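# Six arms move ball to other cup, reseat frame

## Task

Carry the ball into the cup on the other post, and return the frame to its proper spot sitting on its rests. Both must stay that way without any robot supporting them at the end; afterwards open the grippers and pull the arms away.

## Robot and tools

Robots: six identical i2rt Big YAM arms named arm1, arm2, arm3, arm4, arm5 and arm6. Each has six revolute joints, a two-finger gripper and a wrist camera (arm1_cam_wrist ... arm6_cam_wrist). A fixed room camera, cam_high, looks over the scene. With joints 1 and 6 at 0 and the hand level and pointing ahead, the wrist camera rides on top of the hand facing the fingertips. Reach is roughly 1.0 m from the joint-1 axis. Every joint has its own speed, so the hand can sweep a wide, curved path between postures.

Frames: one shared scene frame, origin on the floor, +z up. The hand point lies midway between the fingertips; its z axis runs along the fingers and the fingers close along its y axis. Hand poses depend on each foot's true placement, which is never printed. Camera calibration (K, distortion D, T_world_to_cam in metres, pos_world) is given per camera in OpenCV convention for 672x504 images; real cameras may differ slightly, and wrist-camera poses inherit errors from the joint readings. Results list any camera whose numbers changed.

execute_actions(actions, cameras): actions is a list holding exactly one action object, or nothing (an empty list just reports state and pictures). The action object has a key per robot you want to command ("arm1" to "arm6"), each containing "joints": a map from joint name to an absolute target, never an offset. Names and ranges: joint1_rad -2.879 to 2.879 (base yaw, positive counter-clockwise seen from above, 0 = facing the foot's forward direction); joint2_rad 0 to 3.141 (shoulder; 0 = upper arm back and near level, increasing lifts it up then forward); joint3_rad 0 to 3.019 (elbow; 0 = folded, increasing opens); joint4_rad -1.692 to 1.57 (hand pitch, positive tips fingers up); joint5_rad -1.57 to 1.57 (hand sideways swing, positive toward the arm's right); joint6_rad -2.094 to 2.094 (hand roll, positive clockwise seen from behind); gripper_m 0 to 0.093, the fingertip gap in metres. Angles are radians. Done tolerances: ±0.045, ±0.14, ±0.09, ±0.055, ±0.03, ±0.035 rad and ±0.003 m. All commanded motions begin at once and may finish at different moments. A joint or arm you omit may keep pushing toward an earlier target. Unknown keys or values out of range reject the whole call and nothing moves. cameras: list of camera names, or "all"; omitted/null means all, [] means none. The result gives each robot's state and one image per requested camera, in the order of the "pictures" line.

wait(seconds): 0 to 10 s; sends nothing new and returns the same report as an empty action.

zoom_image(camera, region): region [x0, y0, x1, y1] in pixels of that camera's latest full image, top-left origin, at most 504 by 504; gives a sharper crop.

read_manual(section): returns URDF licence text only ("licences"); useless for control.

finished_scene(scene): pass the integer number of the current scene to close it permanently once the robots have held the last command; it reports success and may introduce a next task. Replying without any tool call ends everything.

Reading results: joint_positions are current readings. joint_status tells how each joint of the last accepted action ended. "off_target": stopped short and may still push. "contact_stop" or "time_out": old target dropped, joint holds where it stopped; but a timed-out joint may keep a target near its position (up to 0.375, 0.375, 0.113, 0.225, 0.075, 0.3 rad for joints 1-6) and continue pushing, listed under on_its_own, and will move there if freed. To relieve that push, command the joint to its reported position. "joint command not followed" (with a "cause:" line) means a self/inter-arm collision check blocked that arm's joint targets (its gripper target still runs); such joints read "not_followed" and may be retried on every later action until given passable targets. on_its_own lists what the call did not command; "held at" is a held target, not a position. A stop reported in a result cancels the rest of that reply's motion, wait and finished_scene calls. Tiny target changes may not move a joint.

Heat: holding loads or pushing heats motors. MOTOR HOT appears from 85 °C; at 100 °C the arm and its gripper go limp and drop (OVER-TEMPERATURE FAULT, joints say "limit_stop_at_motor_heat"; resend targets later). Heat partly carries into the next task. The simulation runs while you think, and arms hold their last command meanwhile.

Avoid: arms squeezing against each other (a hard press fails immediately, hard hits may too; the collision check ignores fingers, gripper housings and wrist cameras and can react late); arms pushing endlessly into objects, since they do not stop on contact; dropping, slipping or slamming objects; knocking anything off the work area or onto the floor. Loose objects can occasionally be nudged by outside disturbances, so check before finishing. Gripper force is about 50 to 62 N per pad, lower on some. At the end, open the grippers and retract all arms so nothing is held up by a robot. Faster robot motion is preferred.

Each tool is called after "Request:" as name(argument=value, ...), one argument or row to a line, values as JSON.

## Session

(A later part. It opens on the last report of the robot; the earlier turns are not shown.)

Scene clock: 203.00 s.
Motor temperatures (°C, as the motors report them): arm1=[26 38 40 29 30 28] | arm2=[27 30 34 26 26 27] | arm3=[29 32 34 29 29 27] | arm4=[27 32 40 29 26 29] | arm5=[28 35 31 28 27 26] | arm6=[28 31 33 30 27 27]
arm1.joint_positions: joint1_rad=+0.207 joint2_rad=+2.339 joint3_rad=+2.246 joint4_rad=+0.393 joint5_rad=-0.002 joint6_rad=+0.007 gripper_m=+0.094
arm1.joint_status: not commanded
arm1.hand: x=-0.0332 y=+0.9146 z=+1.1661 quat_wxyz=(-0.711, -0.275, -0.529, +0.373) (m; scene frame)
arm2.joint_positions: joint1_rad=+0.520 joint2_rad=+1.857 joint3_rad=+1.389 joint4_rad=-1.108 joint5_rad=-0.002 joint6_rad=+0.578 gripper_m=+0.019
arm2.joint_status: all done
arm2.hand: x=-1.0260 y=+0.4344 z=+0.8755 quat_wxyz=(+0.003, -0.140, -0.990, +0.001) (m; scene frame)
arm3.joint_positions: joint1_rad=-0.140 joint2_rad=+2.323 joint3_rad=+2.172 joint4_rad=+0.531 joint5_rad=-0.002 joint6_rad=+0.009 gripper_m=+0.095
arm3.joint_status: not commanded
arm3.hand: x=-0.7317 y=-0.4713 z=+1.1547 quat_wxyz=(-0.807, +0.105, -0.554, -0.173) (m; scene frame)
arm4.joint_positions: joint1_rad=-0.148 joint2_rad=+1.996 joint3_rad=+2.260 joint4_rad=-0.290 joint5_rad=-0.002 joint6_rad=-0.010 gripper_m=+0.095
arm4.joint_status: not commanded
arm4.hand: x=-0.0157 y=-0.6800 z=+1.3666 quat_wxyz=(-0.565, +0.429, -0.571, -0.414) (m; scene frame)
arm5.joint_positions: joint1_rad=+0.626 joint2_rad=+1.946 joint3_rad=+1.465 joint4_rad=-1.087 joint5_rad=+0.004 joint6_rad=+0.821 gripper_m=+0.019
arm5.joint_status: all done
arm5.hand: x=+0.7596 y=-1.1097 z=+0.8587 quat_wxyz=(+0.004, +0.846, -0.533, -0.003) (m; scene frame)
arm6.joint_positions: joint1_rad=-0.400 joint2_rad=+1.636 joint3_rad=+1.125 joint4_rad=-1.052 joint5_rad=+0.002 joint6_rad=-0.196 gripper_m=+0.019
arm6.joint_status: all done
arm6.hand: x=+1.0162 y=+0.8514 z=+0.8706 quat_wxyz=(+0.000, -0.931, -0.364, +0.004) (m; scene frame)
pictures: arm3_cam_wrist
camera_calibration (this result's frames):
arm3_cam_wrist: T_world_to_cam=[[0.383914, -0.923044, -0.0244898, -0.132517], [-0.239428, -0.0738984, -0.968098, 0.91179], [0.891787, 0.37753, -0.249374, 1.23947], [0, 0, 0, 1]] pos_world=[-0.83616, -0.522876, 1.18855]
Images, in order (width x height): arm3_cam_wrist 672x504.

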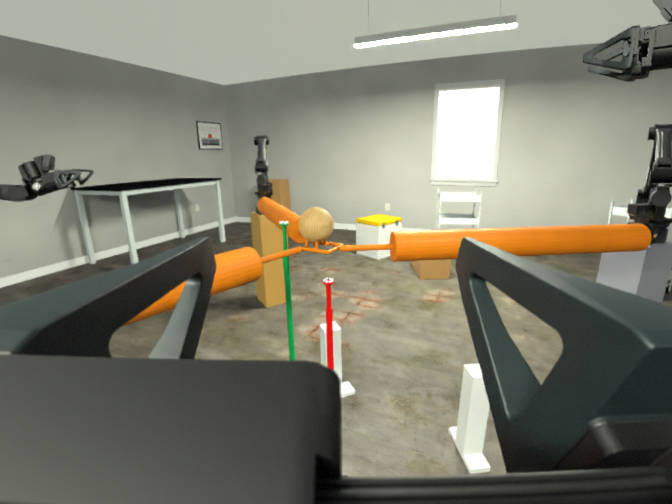

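Request:
execute_actions(
  actions=[
    {"arm2":{"joints":{"joint1_rad":0.603,"joint2_rad":1.85,"joint3_rad":1.775,"joint4_rad":-1.42,"joint6_rad":0.672}},"arm6":{"joints":{"joint1_rad":-0.487,"joint2_rad":1.415,"joint3_rad":1.238,"joint4_rad":-1.317,"joint6_rad":-0.305}},"arm5":{"joints":{"joint1_rad":0.522,"joint2_rad":1.83,"joint3_rad":1.712,"joint4_rad":-1.358,"joint6_rad":0.708}}},
  ],
  cameras=["arm3_cam_wrist","arm1_cam_wrist"],
)

Scene clock: 207.77 s.
Motor temperatures (°C, as the motors report them): arm1=[26 38 40 29 30 28] | arm2=[27 30 35 26 26 27] | arm3=[29 32 34 29 29 27] | arm4=[27 32 40 29 26 29] | arm5=[28 35 32 28 27 26] | arm6=[28 31 34 30 27 27]
arm1.joint_positions: joint1_rad=+0.207 joint2_rad=+2.339 joint3_rad=+2.246 joint4_rad=+0.393 joint5_rad=-0.002 joint6_rad=+0.007 gripper_m=+0.094
arm1.joint_status: not commanded
arm1.hand: x=-0.0332 y=+0.9146 z=+1.1661 quat_wxyz=(-0.711, -0.275, -0.529, +0.373) (m; scene frame)
arm2.joint_positions: joint1_rad=+0.617 joint2_rad=+1.880 joint3_rad=+1.696 joint4_rad=-1.408 joint5_rad=-0.007 joint6_rad=+0.677 gripper_m=+0.019
arm2.joint_status: all done
arm2.hand: x=-1.0083 y=+0.4985 z=+0.9736 quat_wxyz=(+0.011, -0.141, -0.990, +0.003) (m; scene frame)
arm3.joint_positions: joint1_rad=-0.140 joint2_rad=+2.323 joint3_rad=+2.172 joint4_rad=+0.531 joint5_rad=-0.002 joint6_rad=+0.009 gripper_m=+0.095
arm3.joint_status: not commanded
arm3.hand: x=-0.7317 y=-0.4713 z=+1.1547 quat_wxyz=(-0.807, +0.105, -0.554, -0.173) (m; scene frame)
arm4.joint_positions: joint1_rad=-0.148 joint2_rad=+1.996 joint3_rad=+2.260 joint4_rad=-0.290 joint5_rad=-0.002 joint6_rad=-0.010 gripper_m=+0.095
arm4.joint_status: not commanded
arm4.hand: x=-0.0157 y=-0.6800 z=+1.3666 quat_wxyz=(-0.565, +0.429, -0.571, -0.414) (m; scene frame)
arm5.joint_positions: joint1_rad=+0.519 joint2_rad=+1.872 joint3_rad=+1.641 joint4_rad=-1.352 joint5_rad=+0.004 joint6_rad=+0.717 gripper_m=+0.019
arm5.joint_status: all done
arm5.hand: x=+0.7771 y=-1.0504 z=+0.9616 quat_wxyz=(+0.003, +0.845, -0.535, +0.005) (m; scene frame)
arm6.joint_positions: joint1_rad=-0.495 joint2_rad=+1.435 joint3_rad=+1.154 joint4_rad=-1.312 joint5_rad=+0.001 joint6_rad=-0.294 gripper_m=+0.019
arm6.joint_status: all done
arm6.hand: x=+1.0406 y=+0.9108 z=+0.9629 quat_wxyz=(+0.001, -0.931, -0.365, -0.011) (m; scene frame)
pictures: arm1_cam_wrist, arm3_cam_wrist
camera_calibration (this result's frames):
arm1_cam_wrist: T_world_to_cam=[[-0.825423, -0.564514, -0.000914336, 0.492765], [-0.184784, 0.271717, -0.944471, 0.85112], [0.533416, -0.779419, -0.328595, 1.23573], [0, 0, 0, 1]] pos_world=[-0.0951462, 1.01006, 1.21036]
arm3_cam_wrist: T_world_to_cam=[[0.383914, -0.923044, -0.0244898, -0.132517], [-0.239428, -0.0738984, -0.968098, 0.91179], [0.891787, 0.37753, -0.249374, 1.23947], [0, 0, 0, 1]] pos_world=[-0.83616, -0.522876, 1.18855]
Images, in order (width x height): arm1_cam_wrist 672x504, arm3_cam_wrist 672x504.

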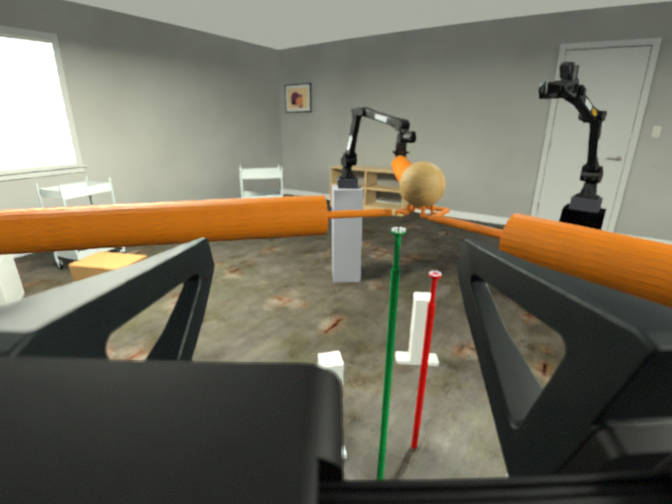

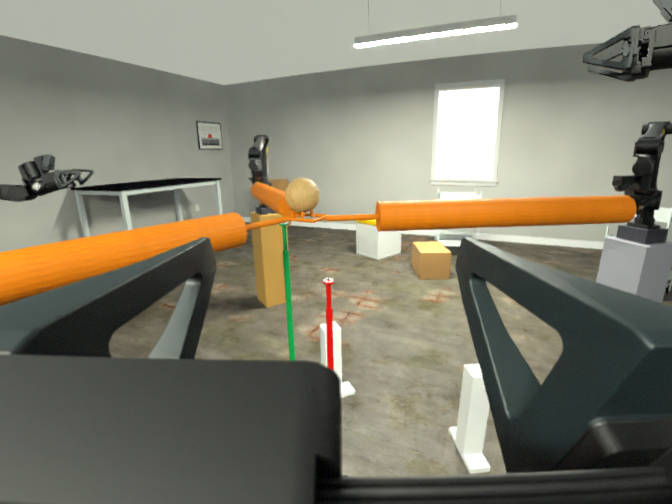

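Request:
execute_actions(
  actions=[
    {"arm2":{"joints":{"joint1_rad":0.735,"joint2_rad":2.015,"joint3_rad":2.06,"joint4_rad":-1.54,"joint6_rad":0.80}},"arm6":{"joints":{"joint1_rad":-0.715,"joint2_rad":1.27,"joint3_rad":1.09,"joint4_rad":-1.35,"joint6_rad":-0.525}},"arm5":{"joints":{"joint1_rad":0.357,"joint2_rad":1.91,"joint3_rad":1.825,"joint4_rad":-1.40,"joint6_rad":0.54}}},
  ],
  cameras=["arm3_cam_wrist","arm1_cam_wrist","arm4_cam_wrist","cam_high"],
)

Request:
zoom_image(
  camera="arm3_cam_wrist",
  region=[240, 160, 340, 250],
)

Request:
zoom_image(
  camera="arm1_cam_wrist",
  region=[350, 160, 450, 250],
)

Request:
zoom_image(
  camera="arm4_cam_wrist",
  region=[280, 120, 380, 210],
)

Scene clock: 218.43 s.
Motor temperatures (°C, as the motors report them): arm1=[26 38 40 29 30 28] | arm2=[27 30 37 26 26 27] | arm3=[29 33 34 29 29 27] | arm4=[27 32 40 29 26 29] | arm5=[28 35 35 28 27 26] | arm6=[28 31 36 30 27 27]
arm1.joint_positions: joint1_rad=+0.207 joint2_rad=+2.339 joint3_rad=+2.246 joint4_rad=+0.393 joint5_rad=-0.002 joint6_rad=+0.007 gripper_m=+0.094
arm1.joint_status: not commanded
arm1.hand: x=-0.0332 y=+0.9146 z=+1.1661 quat_wxyz=(-0.711, -0.275, -0.529, +0.373) (m; scene frame)
arm2.joint_positions: joint1_rad=+0.744 joint2_rad=+2.051 joint3_rad=+1.958 joint4_rad=-1.527 joint5_rad=-0.008 joint6_rad=+0.799 gripper_m=+0.019
arm2.joint_status: joint3_rad time_out (moved +0.262 of +0.364); the others done
arm2.on_its_own: joint3_rad reads +1.958 and still pushes toward +2.060 since a time_out
arm2.hand: x=-0.9944 y=+0.5905 z=+0.9727 quat_wxyz=(+0.022, -0.138, -0.990, +0.012) (m; scene frame)
arm3.joint_positions: joint1_rad=-0.140 joint2_rad=+2.323 joint3_rad=+2.172 joint4_rad=+0.531 joint5_rad=-0.002 joint6_rad=+0.009 gripper_m=+0.095
arm3.joint_status: not commanded
arm3.hand: x=-0.7317 y=-0.4713 z=+1.1547 quat_wxyz=(-0.807, +0.105, -0.554, -0.173) (m; scene frame)
arm4.joint_positions: joint1_rad=-0.148 joint2_rad=+1.996 joint3_rad=+2.260 joint4_rad=-0.290 joint5_rad=-0.002 joint6_rad=-0.010 gripper_m=+0.095
arm4.joint_status: not commanded
arm4.hand: x=-0.0157 y=-0.6800 z=+1.3666 quat_wxyz=(-0.565, +0.429, -0.571, -0.414) (m; scene frame)
arm5.joint_positions: joint1_rad=+0.352 joint2_rad=+1.958 joint3_rad=+1.752 joint4_rad=-1.396 joint5_rad=+0.002 joint6_rad=+0.543 gripper_m=+0.019
arm5.joint_status: all done
arm5.hand: x=+0.8001 y=-0.9533 z=+0.9534 quat_wxyz=(+0.005, +0.847, -0.532, +0.015) (m; scene frame)
arm6.joint_positions: joint1_rad=-0.727 joint2_rad=+1.302 joint3_rad=+1.062 joint4_rad=-1.357 joint5_rad=+0.009 joint6_rad=-0.526 gripper_m=+0.019
arm6.joint_status: all done
arm6.hand: x=+1.0568 y=+1.0100 z=+0.9763 quat_wxyz=(+0.002, -0.931, -0.365, -0.014) (m; scene frame)
pictures: arm1_cam_wrist, arm3_cam_wrist, arm4_cam_wrist, cam_high
camera_calibration (this result's frames):
arm1_cam_wrist: T_world_to_cam=[[-0.825423, -0.564514, -0.000914336, 0.492765], [-0.184784, 0.271717, -0.944471, 0.85112], [0.533416, -0.779419, -0.328595, 1.23573], [0, 0, 0, 1]] pos_world=[-0.0951462, 1.01006, 1.21036]
arm3_cam_wrist: T_world_to_cam=[[0.383914, -0.923044, -0.0244898, -0.132517], [-0.239428, -0.0738984, -0.968098, 0.91179], [0.891787, 0.37753, -0.249374, 1.23947], [0, 0, 0, 1]] pos_world=[-0.83616, -0.522876, 1.18855]
arm4_cam_wrist: T_world_to_cam=[[0.957424, -0.288662, 0.00360098, -0.189213], [-0.170223, -0.574575, -0.800554, 0.706506], [0.233159, 0.765857, -0.599249, 1.46577], [0, 0, 0, 1]] pos_world=[-0.0403367, -0.771248, 1.44464]
Images, in order (width x height): arm1_cam_wrist 672x504, arm3_cam_wrist 672x504, arm4_cam_wrist 672x504, cam_high 672x504.

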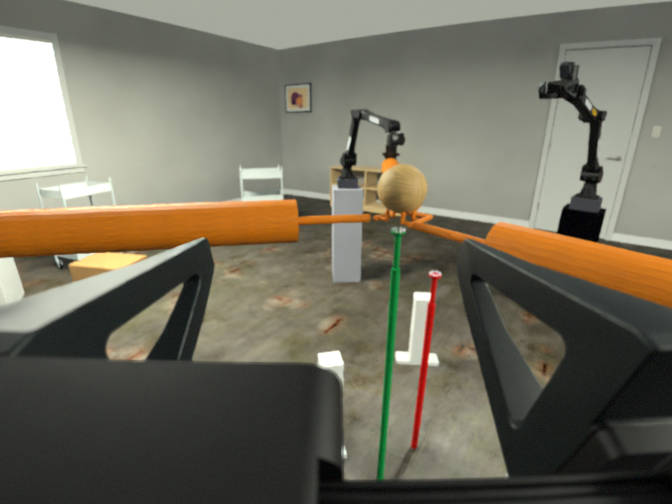

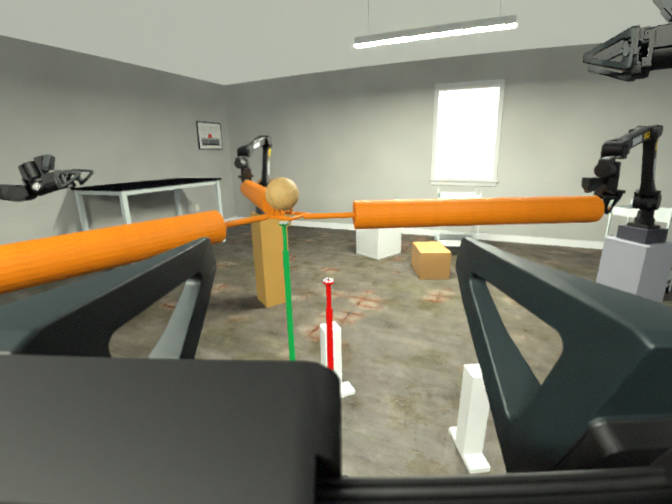

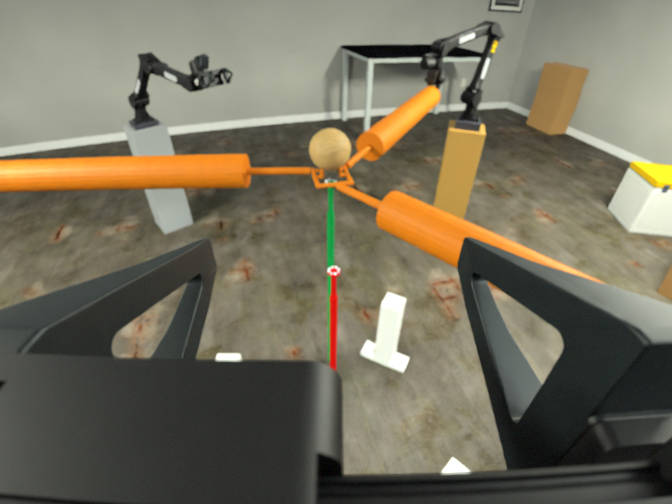

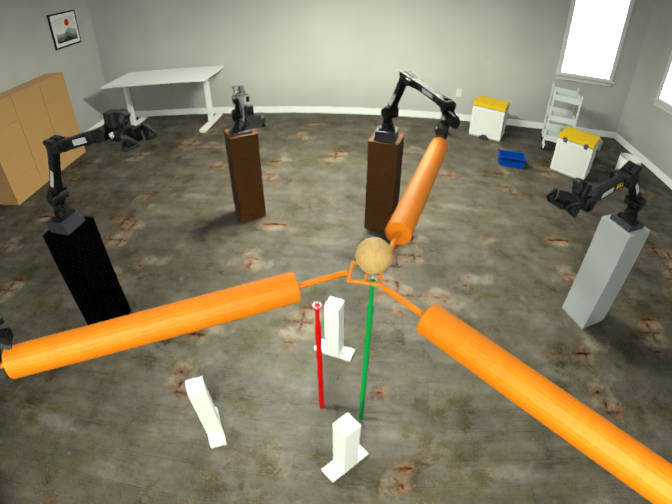

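Region (240, 160, 340, 250) of arm3_cam_wrist's 672x504 image, scaled by 5.040, with more detail than that image has; it fills the top 454 rows of this view, and the rest is white.

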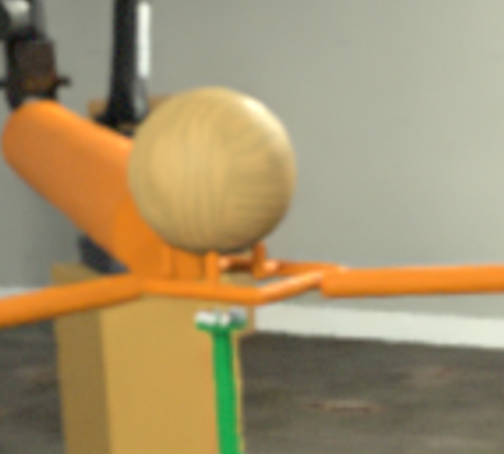

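Region (350, 160, 450, 250) of arm1_cam_wrist's 672x504 image, scaled by 5.040, with more detail than that image has; it fills the top 454 rows of this view, and the rest is white.

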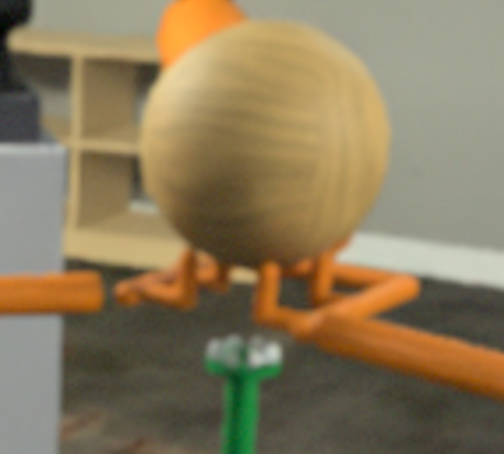

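Region (280, 120, 380, 210) of arm4_cam_wrist's 672x504 image, scaled by 5.040, with more detail than that image has; it fills the top 454 rows of this view, and the rest is white.

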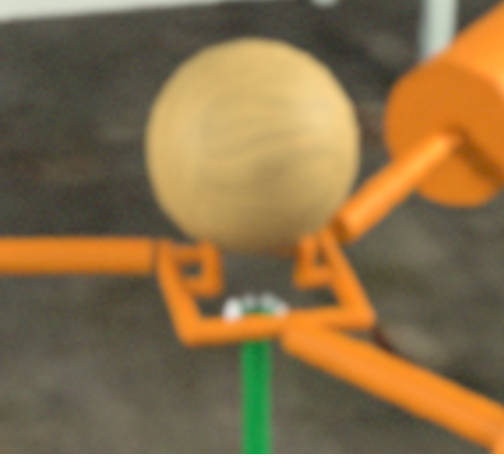

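Request:
execute_actions(
  actions=[
    {"arm2":{"joints":{"joint1_rad":0.742,"joint3_rad":1.955,"joint4_rad":-1.455}},"arm6":{"joints":{"joint1_rad":-0.725,"joint3_rad":0.985,"joint4_rad":-1.215}},"arm5":{"joints":{"joint1_rad":0.353,"joint3_rad":1.735,"joint4_rad":-1.322}}},
  ],
  cameras=["arm3_cam_wrist","arm1_cam_wrist","arm4_cam_wrist"],
)

Request:
zoom_image(
  camera="arm3_cam_wrist",
  region=[240, 160, 340, 250],
)

Request:
zoom_image(
  camera="arm1_cam_wrist",
  region=[350, 160, 450, 250],
)

Request:
zoom_image(
  camera="arm4_cam_wrist",
  region=[280, 120, 380, 210],
)

Scene clock: 226.30 s.
Motor temperatures (°C, as the motors report them): arm1=[26 39 40 29 30 28] | arm2=[27 30 39 26 26 27] | arm3=[29 33 34 29 29 27] | arm4=[27 32 40 29 26 29] | arm5=[28 36 36 28 27 26] | arm6=[28 31 36 30 28 27]
arm1.joint_positions: joint1_rad=+0.207 joint2_rad=+2.339 joint3_rad=+2.246 joint4_rad=+0.393 joint5_rad=-0.002 joint6_rad=+0.007 gripper_m=+0.094
arm1.joint_status: not commanded
arm1.hand: x=-0.0332 y=+0.9146 z=+1.1661 quat_wxyz=(-0.711, -0.275, -0.529, +0.373) (m; scene frame)
arm2.joint_positions: joint1_rad=+0.748 joint2_rad=+2.051 joint3_rad=+1.938 joint4_rad=-1.472 joint5_rad=-0.005 joint6_rad=+0.802 gripper_m=+0.019
arm2.joint_status: all done
arm2.hand: x=-0.9885 y=+0.5958 z=+0.9647 quat_wxyz=(+0.007, -0.138, -0.990, +0.003) (m; scene frame)
arm3.joint_positions: joint1_rad=-0.140 joint2_rad=+2.323 joint3_rad=+2.172 joint4_rad=+0.531 joint5_rad=-0.002 joint6_rad=+0.009 gripper_m=+0.095
arm3.joint_status: not commanded
arm3.hand: x=-0.7317 y=-0.4713 z=+1.1547 quat_wxyz=(-0.807, +0.105, -0.554, -0.173) (m; scene frame)
arm4.joint_positions: joint1_rad=-0.148 joint2_rad=+1.996 joint3_rad=+2.260 joint4_rad=-0.290 joint5_rad=-0.002 joint6_rad=-0.010 gripper_m=+0.095
arm4.joint_status: not commanded
arm4.hand: x=-0.0157 y=-0.6800 z=+1.3666 quat_wxyz=(-0.565, +0.429, -0.571, -0.414) (m; scene frame)
arm5.joint_positions: joint1_rad=+0.349 joint2_rad=+1.961 joint3_rad=+1.706 joint4_rad=-1.338 joint5_rad=+0.002 joint6_rad=+0.544 gripper_m=+0.019
arm5.joint_status: all done
arm5.hand: x=+0.8022 y=-0.9525 z=+0.9347 quat_wxyz=(+0.005, +0.846, -0.534, +0.010) (m; scene frame)
arm6.joint_positions: joint1_rad=-0.727 joint2_rad=+1.302 joint3_rad=+0.960 joint4_rad=-1.232 joint5_rad=+0.002 joint6_rad=-0.524 gripper_m=+0.019
arm6.joint_status: all done
arm6.hand: x=+1.0626 y=+1.0101 z=+0.9390 quat_wxyz=(+0.001, -0.931, -0.364, -0.002) (m; scene frame)
pictures: arm1_cam_wrist, arm3_cam_wrist, arm4_cam_wrist
camera_calibration (this result's frames):
arm1_cam_wrist: T_world_to_cam=[[-0.825423, -0.564514, -0.000914336, 0.492765], [-0.184784, 0.271717, -0.944471, 0.85112], [0.533416, -0.779419, -0.328595, 1.23573], [0, 0, 0, 1]] pos_world=[-0.0951462, 1.01006, 1.21036]
arm3_cam_wrist: T_world_to_cam=[[0.383914, -0.923044, -0.0244898, -0.132517], [-0.239428, -0.0738984, -0.968098, 0.91179], [0.891787, 0.37753, -0.249374, 1.23947], [0, 0, 0, 1]] pos_world=[-0.83616, -0.522876, 1.18855]
arm4_cam_wrist: T_world_to_cam=[[0.957424, -0.288662, 0.00360098, -0.189213], [-0.170223, -0.574575, -0.800554, 0.706506], [0.233159, 0.765857, -0.599249, 1.46577], [0, 0, 0, 1]] pos_world=[-0.0403367, -0.771248, 1.44464]
Images, in order (width x height): arm1_cam_wrist 672x504, arm3_cam_wrist 672x504, arm4_cam_wrist 672x504.

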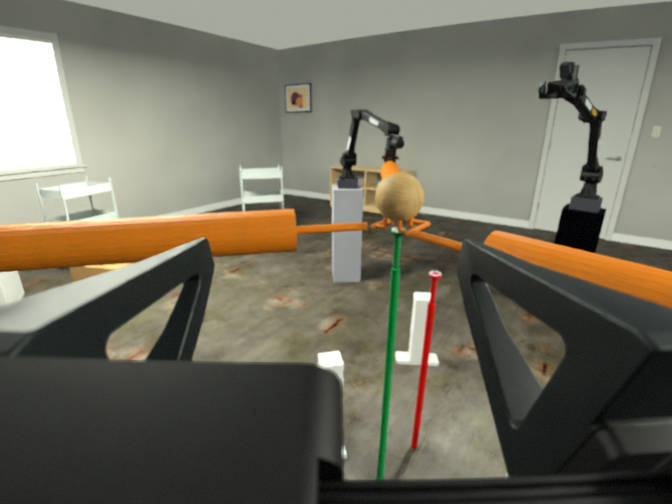

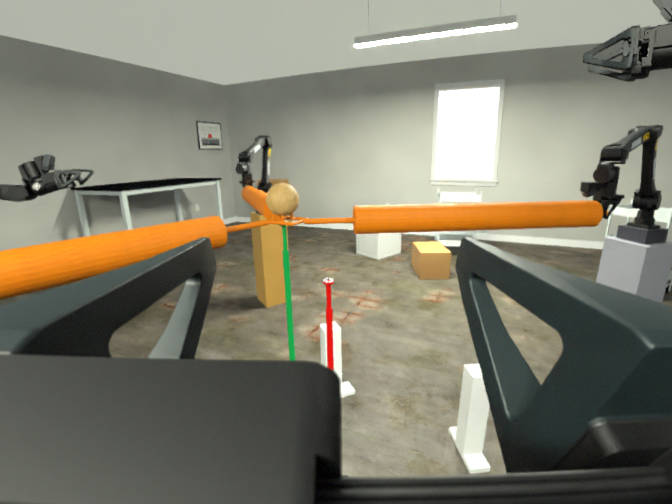

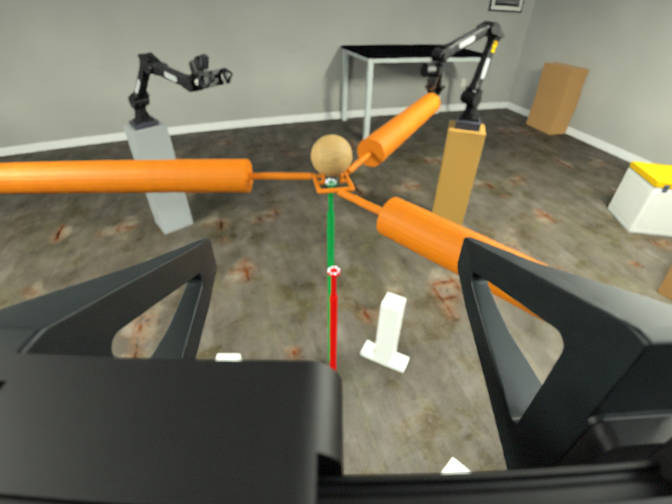

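Region (240, 160, 340, 250) of arm3_cam_wrist's 672x504 image, scaled by 5.040, with more detail than that image has; it fills the top 454 rows of this view, and the rest is white.

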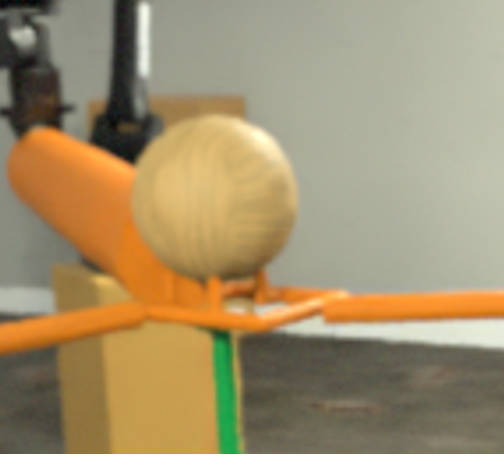

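Region (350, 160, 450, 250) of arm1_cam_wrist's 672x504 image, scaled by 5.040, with more detail than that image has; it fills the top 454 rows of this view, and the rest is white.

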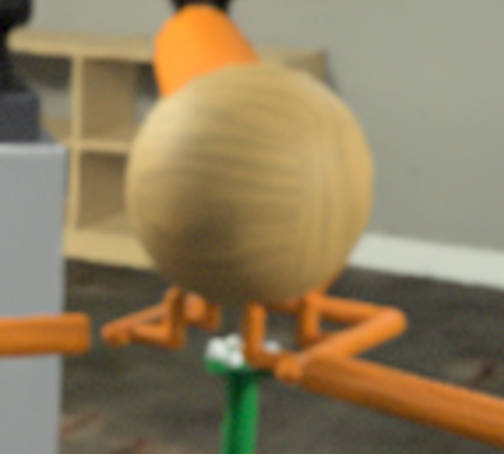

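Region (280, 120, 380, 210) of arm4_cam_wrist's 672x504 image, scaled by 5.040, with more detail than that image has; it fills the top 454 rows of this view, and the rest is white.

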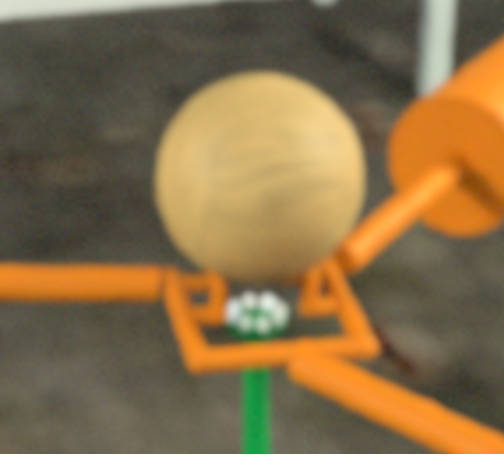

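Request:
execute_actions(
  actions=[
    {"arm2":{"joints":{"joint3_rad":1.865,"joint4_rad":-1.35}},"arm6":{"joints":{"joint3_rad":0.915,"joint4_rad":-1.097}},"arm5":{"joints":{"joint3_rad":1.667,"joint4_rad":-1.22}}},
  ],
  cameras=["arm3_cam_wrist","arm1_cam_wrist","arm4_cam_wrist"],
)

Request:
zoom_image(
  camera="arm3_cam_wrist",
  region=[240, 160, 340, 250],
)

Request:
zoom_image(
  camera="arm1_cam_wrist",
  region=[350, 170, 450, 260],
)

Scene clock: 232.70 s.
Motor temperatures (°C, as the motors report them): arm1=[26 39 40 29 30 28] | arm2=[27 31 37 26 26 27] | arm3=[29 33 34 29 29 27] | arm4=[27 32 41 29 26 29] | arm5=[28 36 36 28 27 26] | arm6=[28 31 35 30 27 27]
arm1.joint_positions: joint1_rad=+0.207 joint2_rad=+2.339 joint3_rad=+2.246 joint4_rad=+0.393 joint5_rad=-0.002 joint6_rad=+0.007 gripper_m=+0.094
arm1.joint_status: not commanded
arm1.hand: x=-0.0332 y=+0.9146 z=+1.1661 quat_wxyz=(-0.711, -0.275, -0.529, +0.373) (m; scene frame)
arm2.joint_positions: joint1_rad=+0.744 joint2_rad=+2.051 joint3_rad=+1.851 joint4_rad=-1.371 joint5_rad=-0.001 joint6_rad=+0.801 gripper_m=+0.019
arm2.joint_status: all done
arm2.hand: x=-0.9884 y=+0.5922 z=+0.9319 quat_wxyz=(+0.000, -0.139, -0.990, +0.000) (m; scene frame)
arm3.joint_positions: joint1_rad=-0.140 joint2_rad=+2.323 joint3_rad=+2.172 joint4_rad=+0.531 joint5_rad=-0.002 joint6_rad=+0.009 gripper_m=+0.095
arm3.joint_status: not commanded
arm3.hand: x=-0.7317 y=-0.4713 z=+1.1547 quat_wxyz=(-0.807, +0.105, -0.554, -0.173) (m; scene frame)
arm4.joint_positions: joint1_rad=-0.148 joint2_rad=+1.996 joint3_rad=+2.260 joint4_rad=-0.290 joint5_rad=-0.002 joint6_rad=-0.010 gripper_m=+0.095
arm4.joint_status: not commanded
arm4.hand: x=-0.0157 y=-0.6800 z=+1.3666 quat_wxyz=(-0.565, +0.429, -0.571, -0.414) (m; scene frame)
arm5.joint_positions: joint1_rad=+0.349 joint2_rad=+1.964 joint3_rad=+1.639 joint4_rad=-1.248 joint5_rad=+0.001 joint6_rad=+0.544 gripper_m=+0.019
arm5.joint_status: all done
arm5.hand: x=+0.8033 y=-0.9539 z=+0.9081 quat_wxyz=(+0.006, +0.846, -0.534, +0.000) (m; scene frame)
arm6.joint_positions: joint1_rad=-0.727 joint2_rad=+1.302 joint3_rad=+0.896 joint4_rad=-1.122 joint5_rad=-0.001 joint6_rad=-0.524 gripper_m=+0.019
arm6.joint_status: all done
arm6.hand: x=+1.0605 y=+1.0091 z=+0.9164 quat_wxyz=(+0.003, -0.931, -0.364, +0.021) (m; scene frame)
pictures: arm1_cam_wrist, arm3_cam_wrist, arm4_cam_wrist
camera_calibration (this result's frames):
arm1_cam_wrist: T_world_to_cam=[[-0.825423, -0.564514, -0.000914336, 0.492765], [-0.184784, 0.271717, -0.944471, 0.85112], [0.533416, -0.779419, -0.328595, 1.23573], [0, 0, 0, 1]] pos_world=[-0.0951462, 1.01006, 1.21036]
arm3_cam_wrist: T_world_to_cam=[[0.383914, -0.923044, -0.0244898, -0.132517], [-0.239428, -0.0738984, -0.968098, 0.91179], [0.891787, 0.37753, -0.249374, 1.23947], [0, 0, 0, 1]] pos_world=[-0.83616, -0.522876, 1.18855]
arm4_cam_wrist: T_world_to_cam=[[0.957424, -0.288662, 0.00360098, -0.189213], [-0.170223, -0.574575, -0.800554, 0.706506], [0.233159, 0.765857, -0.599249, 1.46577], [0, 0, 0, 1]] pos_world=[-0.0403367, -0.771248, 1.44464]
Images, in order (width x height): arm1_cam_wrist 672x504, arm3_cam_wrist 672x504, arm4_cam_wrist 672x504.

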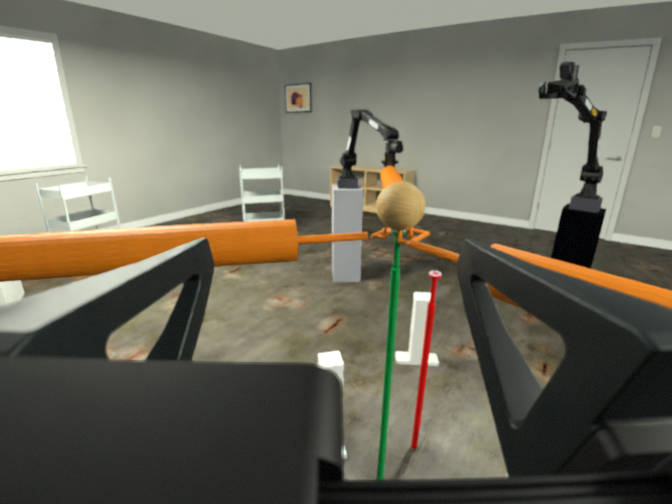

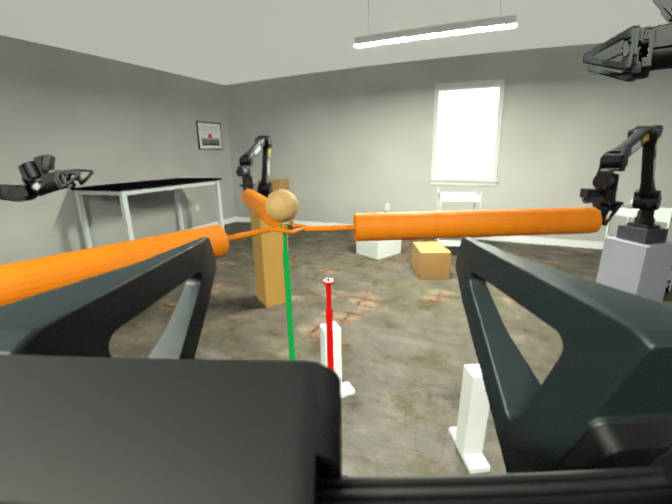

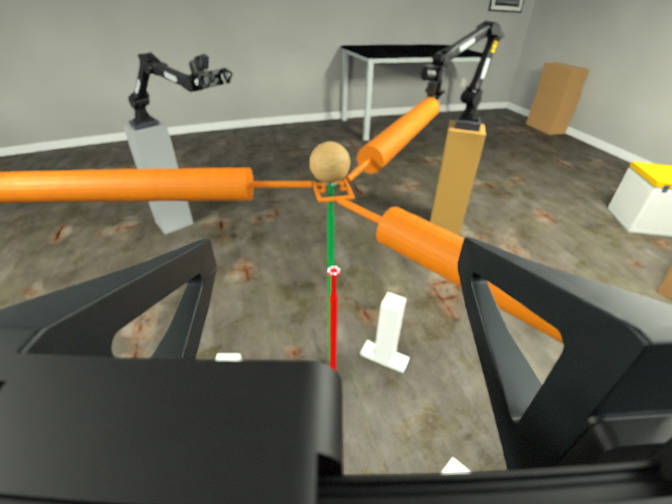

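Region (240, 160, 340, 250) of arm3_cam_wrist's 672x504 image, scaled by 5.040, with more detail than that image has; it fills the top 454 rows of this view, and the rest is white.

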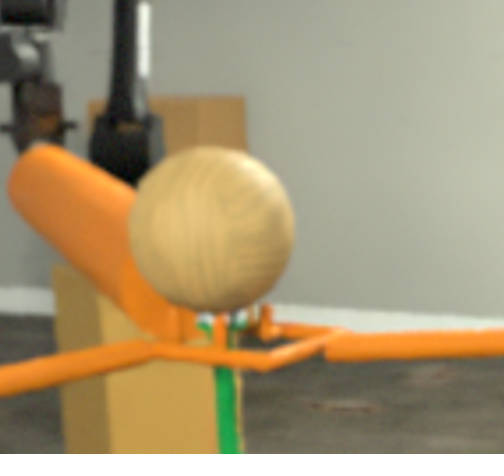

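Region (350, 170, 450, 260) of arm1_cam_wrist's 672x504 image, scaled by 5.040, with more detail than that image has; it fills the top 454 rows of this view, and the rest is white.

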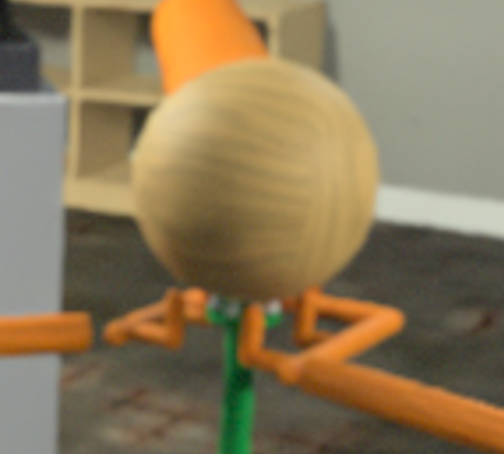

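Request:
execute_actions(
  actions=[
    {"arm2":{"joints":{"joint3_rad":1.745,"joint4_rad":-1.19}},"arm6":{"joints":{"joint2_rad":1.405,"joint3_rad":0.866,"joint4_rad":-1.005}},"arm5":{"joints":{"joint2_rad":1.99,"joint3_rad":1.605,"joint4_rad":-1.125}}},
  ],
  cameras=["arm3_cam_wrist","arm1_cam_wrist","arm4_cam_wrist"],
)

Request:
zoom_image(
  camera="arm4_cam_wrist",
  region=[280, 135, 380, 225],
)

Request:
zoom_image(
  camera="arm1_cam_wrist",
  region=[350, 190, 450, 280],
)

Scene clock: 241.23 s.
Motor temperatures (°C, as the motors report them): arm1=[26 39 41 29 30 28] | arm2=[27 31 36 26 26 27] | arm3=[29 33 34 29 29 27] | arm4=[27 32 41 29 26 29] | arm5=[28 36 35 28 27 26] | arm6=[28 30 35 30 27 27]
arm1.joint_positions: joint1_rad=+0.207 joint2_rad=+2.339 joint3_rad=+2.246 joint4_rad=+0.393 joint5_rad=-0.002 joint6_rad=+0.007 gripper_m=+0.094
arm1.joint_status: not commanded
arm1.hand: x=-0.0332 y=+0.9146 z=+1.1661 quat_wxyz=(-0.711, -0.275, -0.529, +0.373) (m; scene frame)
arm2.joint_positions: joint1_rad=+0.744 joint2_rad=+2.051 joint3_rad=+1.727 joint4_rad=-1.214 joint5_rad=+0.000 joint6_rad=+0.799 gripper_m=+0.019
arm2.joint_status: all done
arm2.hand: x=-0.9918 y=+0.5898 z=+0.8863 quat_wxyz=(-0.013, -0.139, -0.990, -0.010) (m; scene frame)
arm3.joint_positions: joint1_rad=-0.140 joint2_rad=+2.323 joint3_rad=+2.172 joint4_rad=+0.531 joint5_rad=-0.002 joint6_rad=+0.009 gripper_m=+0.095
arm3.joint_status: not commanded
arm3.hand: x=-0.7317 y=-0.4713 z=+1.1547 quat_wxyz=(-0.807, +0.105, -0.554, -0.173) (m; scene frame)
arm4.joint_positions: joint1_rad=-0.148 joint2_rad=+1.996 joint3_rad=+2.260 joint4_rad=-0.290 joint5_rad=-0.002 joint6_rad=-0.010 gripper_m=+0.095
arm4.joint_status: not commanded
arm4.hand: x=-0.0157 y=-0.6800 z=+1.3666 quat_wxyz=(-0.565, +0.429, -0.571, -0.414) (m; scene frame)
arm5.joint_positions: joint1_rad=+0.351 joint2_rad=+2.043 joint3_rad=+1.583 joint4_rad=-1.129 joint5_rad=-0.001 joint6_rad=+0.544 gripper_m=+0.019
arm5.joint_status: all done
arm5.hand: x=+0.8009 y=-0.9553 z=+0.8431 quat_wxyz=(+0.006, +0.846, -0.533, +0.009) (m; scene frame)
arm6.joint_positions: joint1_rad=-0.727 joint2_rad=+1.431 joint3_rad=+0.853 joint4_rad=-1.007 joint5_rad=+0.002 joint6_rad=-0.524 gripper_m=+0.019
arm6.joint_status: all done
arm6.hand: x=+1.0556 y=+1.0084 z=+0.8600 quat_wxyz=(+0.000, -0.931, -0.364, -0.007) (m; scene frame)
pictures: arm1_cam_wrist, arm3_cam_wrist, arm4_cam_wrist
camera_calibration (this result's frames):
arm1_cam_wrist: T_world_to_cam=[[-0.825423, -0.564514, -0.000914336, 0.492765], [-0.184784, 0.271717, -0.944471, 0.85112], [0.533416, -0.779419, -0.328595, 1.23573], [0, 0, 0, 1]] pos_world=[-0.0951462, 1.01006, 1.21036]
arm3_cam_wrist: T_world_to_cam=[[0.383914, -0.923044, -0.0244898, -0.132517], [-0.239428, -0.0738984, -0.968098, 0.91179], [0.891787, 0.37753, -0.249374, 1.23947], [0, 0, 0, 1]] pos_world=[-0.83616, -0.522876, 1.18855]
arm4_cam_wrist: T_world_to_cam=[[0.957424, -0.288662, 0.00360098, -0.189213], [-0.170223, -0.574575, -0.800554, 0.706506], [0.233159, 0.765857, -0.599249, 1.46577], [0, 0, 0, 1]] pos_world=[-0.0403367, -0.771248, 1.44464]
Images, in order (width x height): arm1_cam_wrist 672x504, arm3_cam_wrist 672x504, arm4_cam_wrist 672x504.

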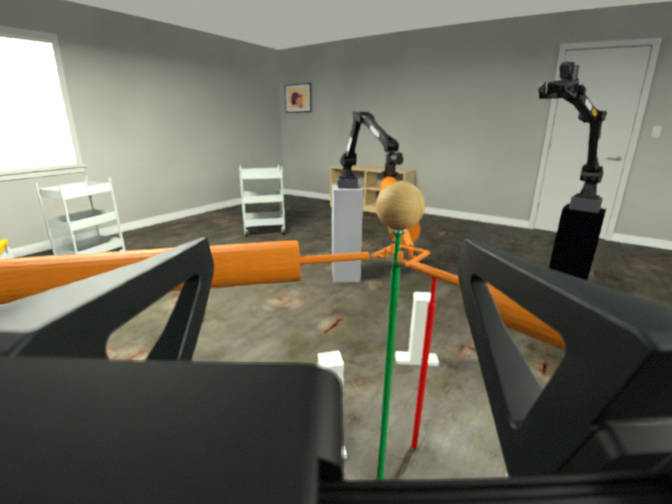

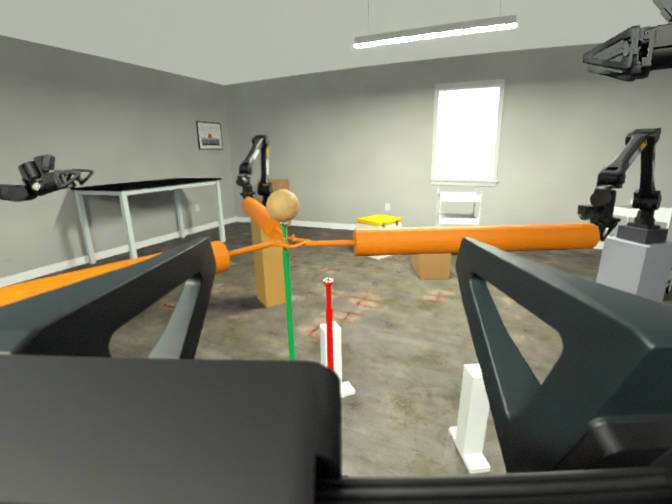

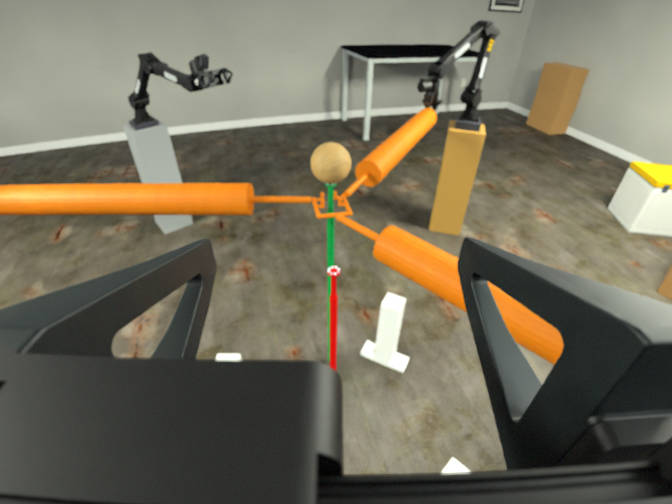

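Region (280, 135, 380, 225) of arm4_cam_wrist's 672x504 image, scaled by 5.040, with more detail than that image has; it fills the top 454 rows of this view, and the rest is white.

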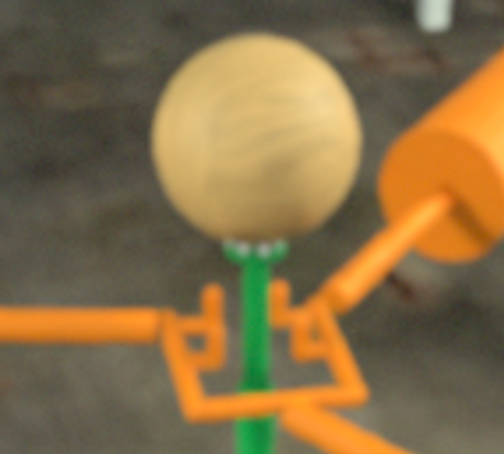

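Region (350, 190, 450, 280) of arm1_cam_wrist's 672x504 image, scaled by 5.040, with more detail than that image has; it fills the top 454 rows of this view, and the rest is white.

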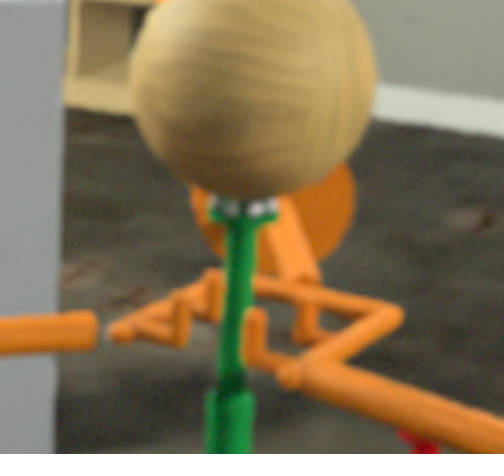

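Request:
execute_actions(
  actions=[
    {"arm2":{"joints":{"joint1_rad":0.625,"joint2_rad":1.975,"joint3_rad":1.58,"joint4_rad":-1.105,"joint6_rad":0.68}},"arm6":{"joints":{"joint1_rad":-0.505,"joint2_rad":1.52,"joint3_rad":0.93,"joint4_rad":-0.91,"joint6_rad":-0.305}},"arm5":{"joints":{"joint1_rad":0.482,"joint2_rad":1.94,"joint3_rad":1.455,"joint4_rad":-1.008,"joint6_rad":0.685}}},
  ],
  cameras=["arm4_cam_wrist","cam_high"],
)

Scene clock: 253.90 s.
Motor temperatures (°C, as the motors report them): arm1=[26 40 41 29 30 28] | arm2=[27 31 36 26 26 27] | arm3=[29 33 35 29 29 27] | arm4=[27 32 41 29 26 29] | arm5=[28 36 34 28 27 26] | arm6=[28 30 34 30 27 27]
arm1.joint_positions: joint1_rad=+0.207 joint2_rad=+2.339 joint3_rad=+2.246 joint4_rad=+0.393 joint5_rad=-0.002 joint6_rad=+0.007 gripper_m=+0.094
arm1.joint_status: not commanded
arm1.hand: x=-0.0332 y=+0.9146 z=+1.1661 quat_wxyz=(-0.711, -0.275, -0.529, +0.373) (m; scene frame)
arm2.joint_positions: joint1_rad=+0.621 joint2_rad=+2.039 joint3_rad=+1.572 joint4_rad=-1.106 joint5_rad=-0.002 joint6_rad=+0.679 gripper_m=+0.019
arm2.joint_status: all done
arm2.hand: x=-0.9887 y=+0.5085 z=+0.8389 quat_wxyz=(+0.001, -0.140, -0.990, +0.000) (m; scene frame)
arm3.joint_positions: joint1_rad=-0.140 joint2_rad=+2.323 joint3_rad=+2.172 joint4_rad=+0.531 joint5_rad=-0.002 joint6_rad=+0.009 gripper_m=+0.095
arm3.joint_status: not commanded
arm3.hand: x=-0.7317 y=-0.4713 z=+1.1547 quat_wxyz=(-0.807, +0.105, -0.554, -0.173) (m; scene frame)
arm4.joint_positions: joint1_rad=-0.148 joint2_rad=+1.996 joint3_rad=+2.260 joint4_rad=-0.290 joint5_rad=-0.002 joint6_rad=-0.010 gripper_m=+0.095
arm4.joint_status: not commanded
arm4.hand: x=-0.0157 y=-0.6800 z=+1.3666 quat_wxyz=(-0.565, +0.429, -0.571, -0.414) (m; scene frame)
arm5.joint_positions: joint1_rad=+0.488 joint2_rad=+1.997 joint3_rad=+1.422 joint4_rad=-1.024 joint5_rad=+0.002 joint6_rad=+0.683 gripper_m=+0.019
arm5.joint_status: all done
arm5.hand: x=+0.7958 y=-1.0422 z=+0.8166 quat_wxyz=(+0.003, +0.846, -0.533, +0.013) (m; scene frame)
arm6.joint_positions: joint1_rad=-0.498 joint2_rad=+1.546 joint3_rad=+0.879 joint4_rad=-0.900 joint5_rad=-0.001 joint6_rad=-0.297 gripper_m=+0.019
arm6.joint_status: all done
arm6.hand: x=+1.0564 y=+0.9194 z=+0.8281 quat_wxyz=(-0.001, -0.931, -0.365, +0.002) (m; scene frame)
pictures: arm4_cam_wrist, cam_high
camera_calibration (this result's frames):
arm4_cam_wrist: T_world_to_cam=[[0.957424, -0.288662, 0.00360098, -0.189213], [-0.170223, -0.574575, -0.800554, 0.706506], [0.233159, 0.765857, -0.599249, 1.46577], [0, 0, 0, 1]] pos_world=[-0.0403367, -0.771248, 1.44464]
Images, in order (width x height): arm4_cam_wrist 672x504, cam_high 672x504.

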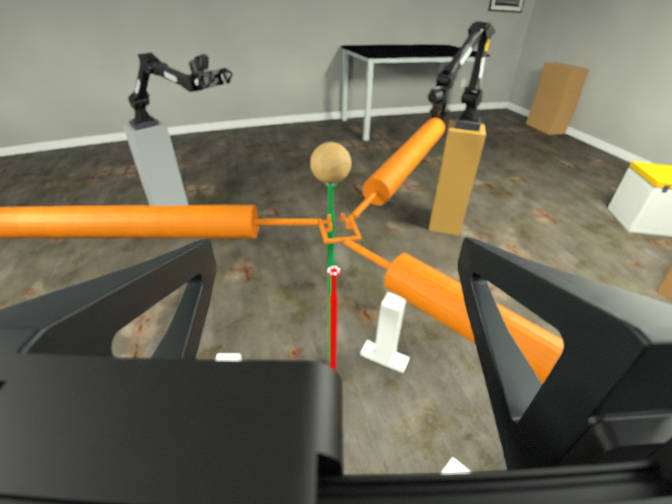

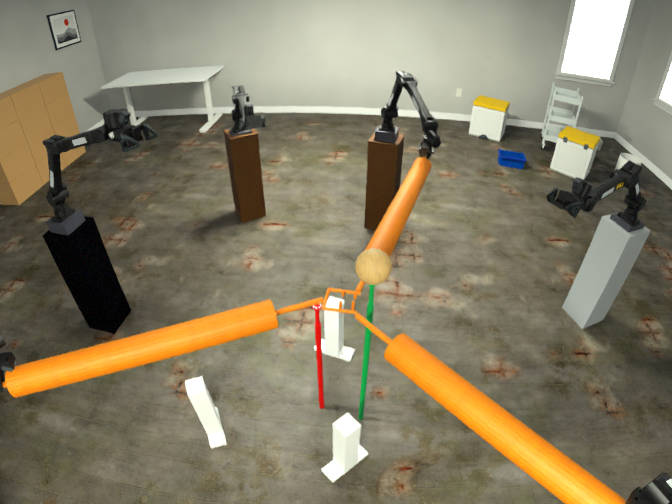

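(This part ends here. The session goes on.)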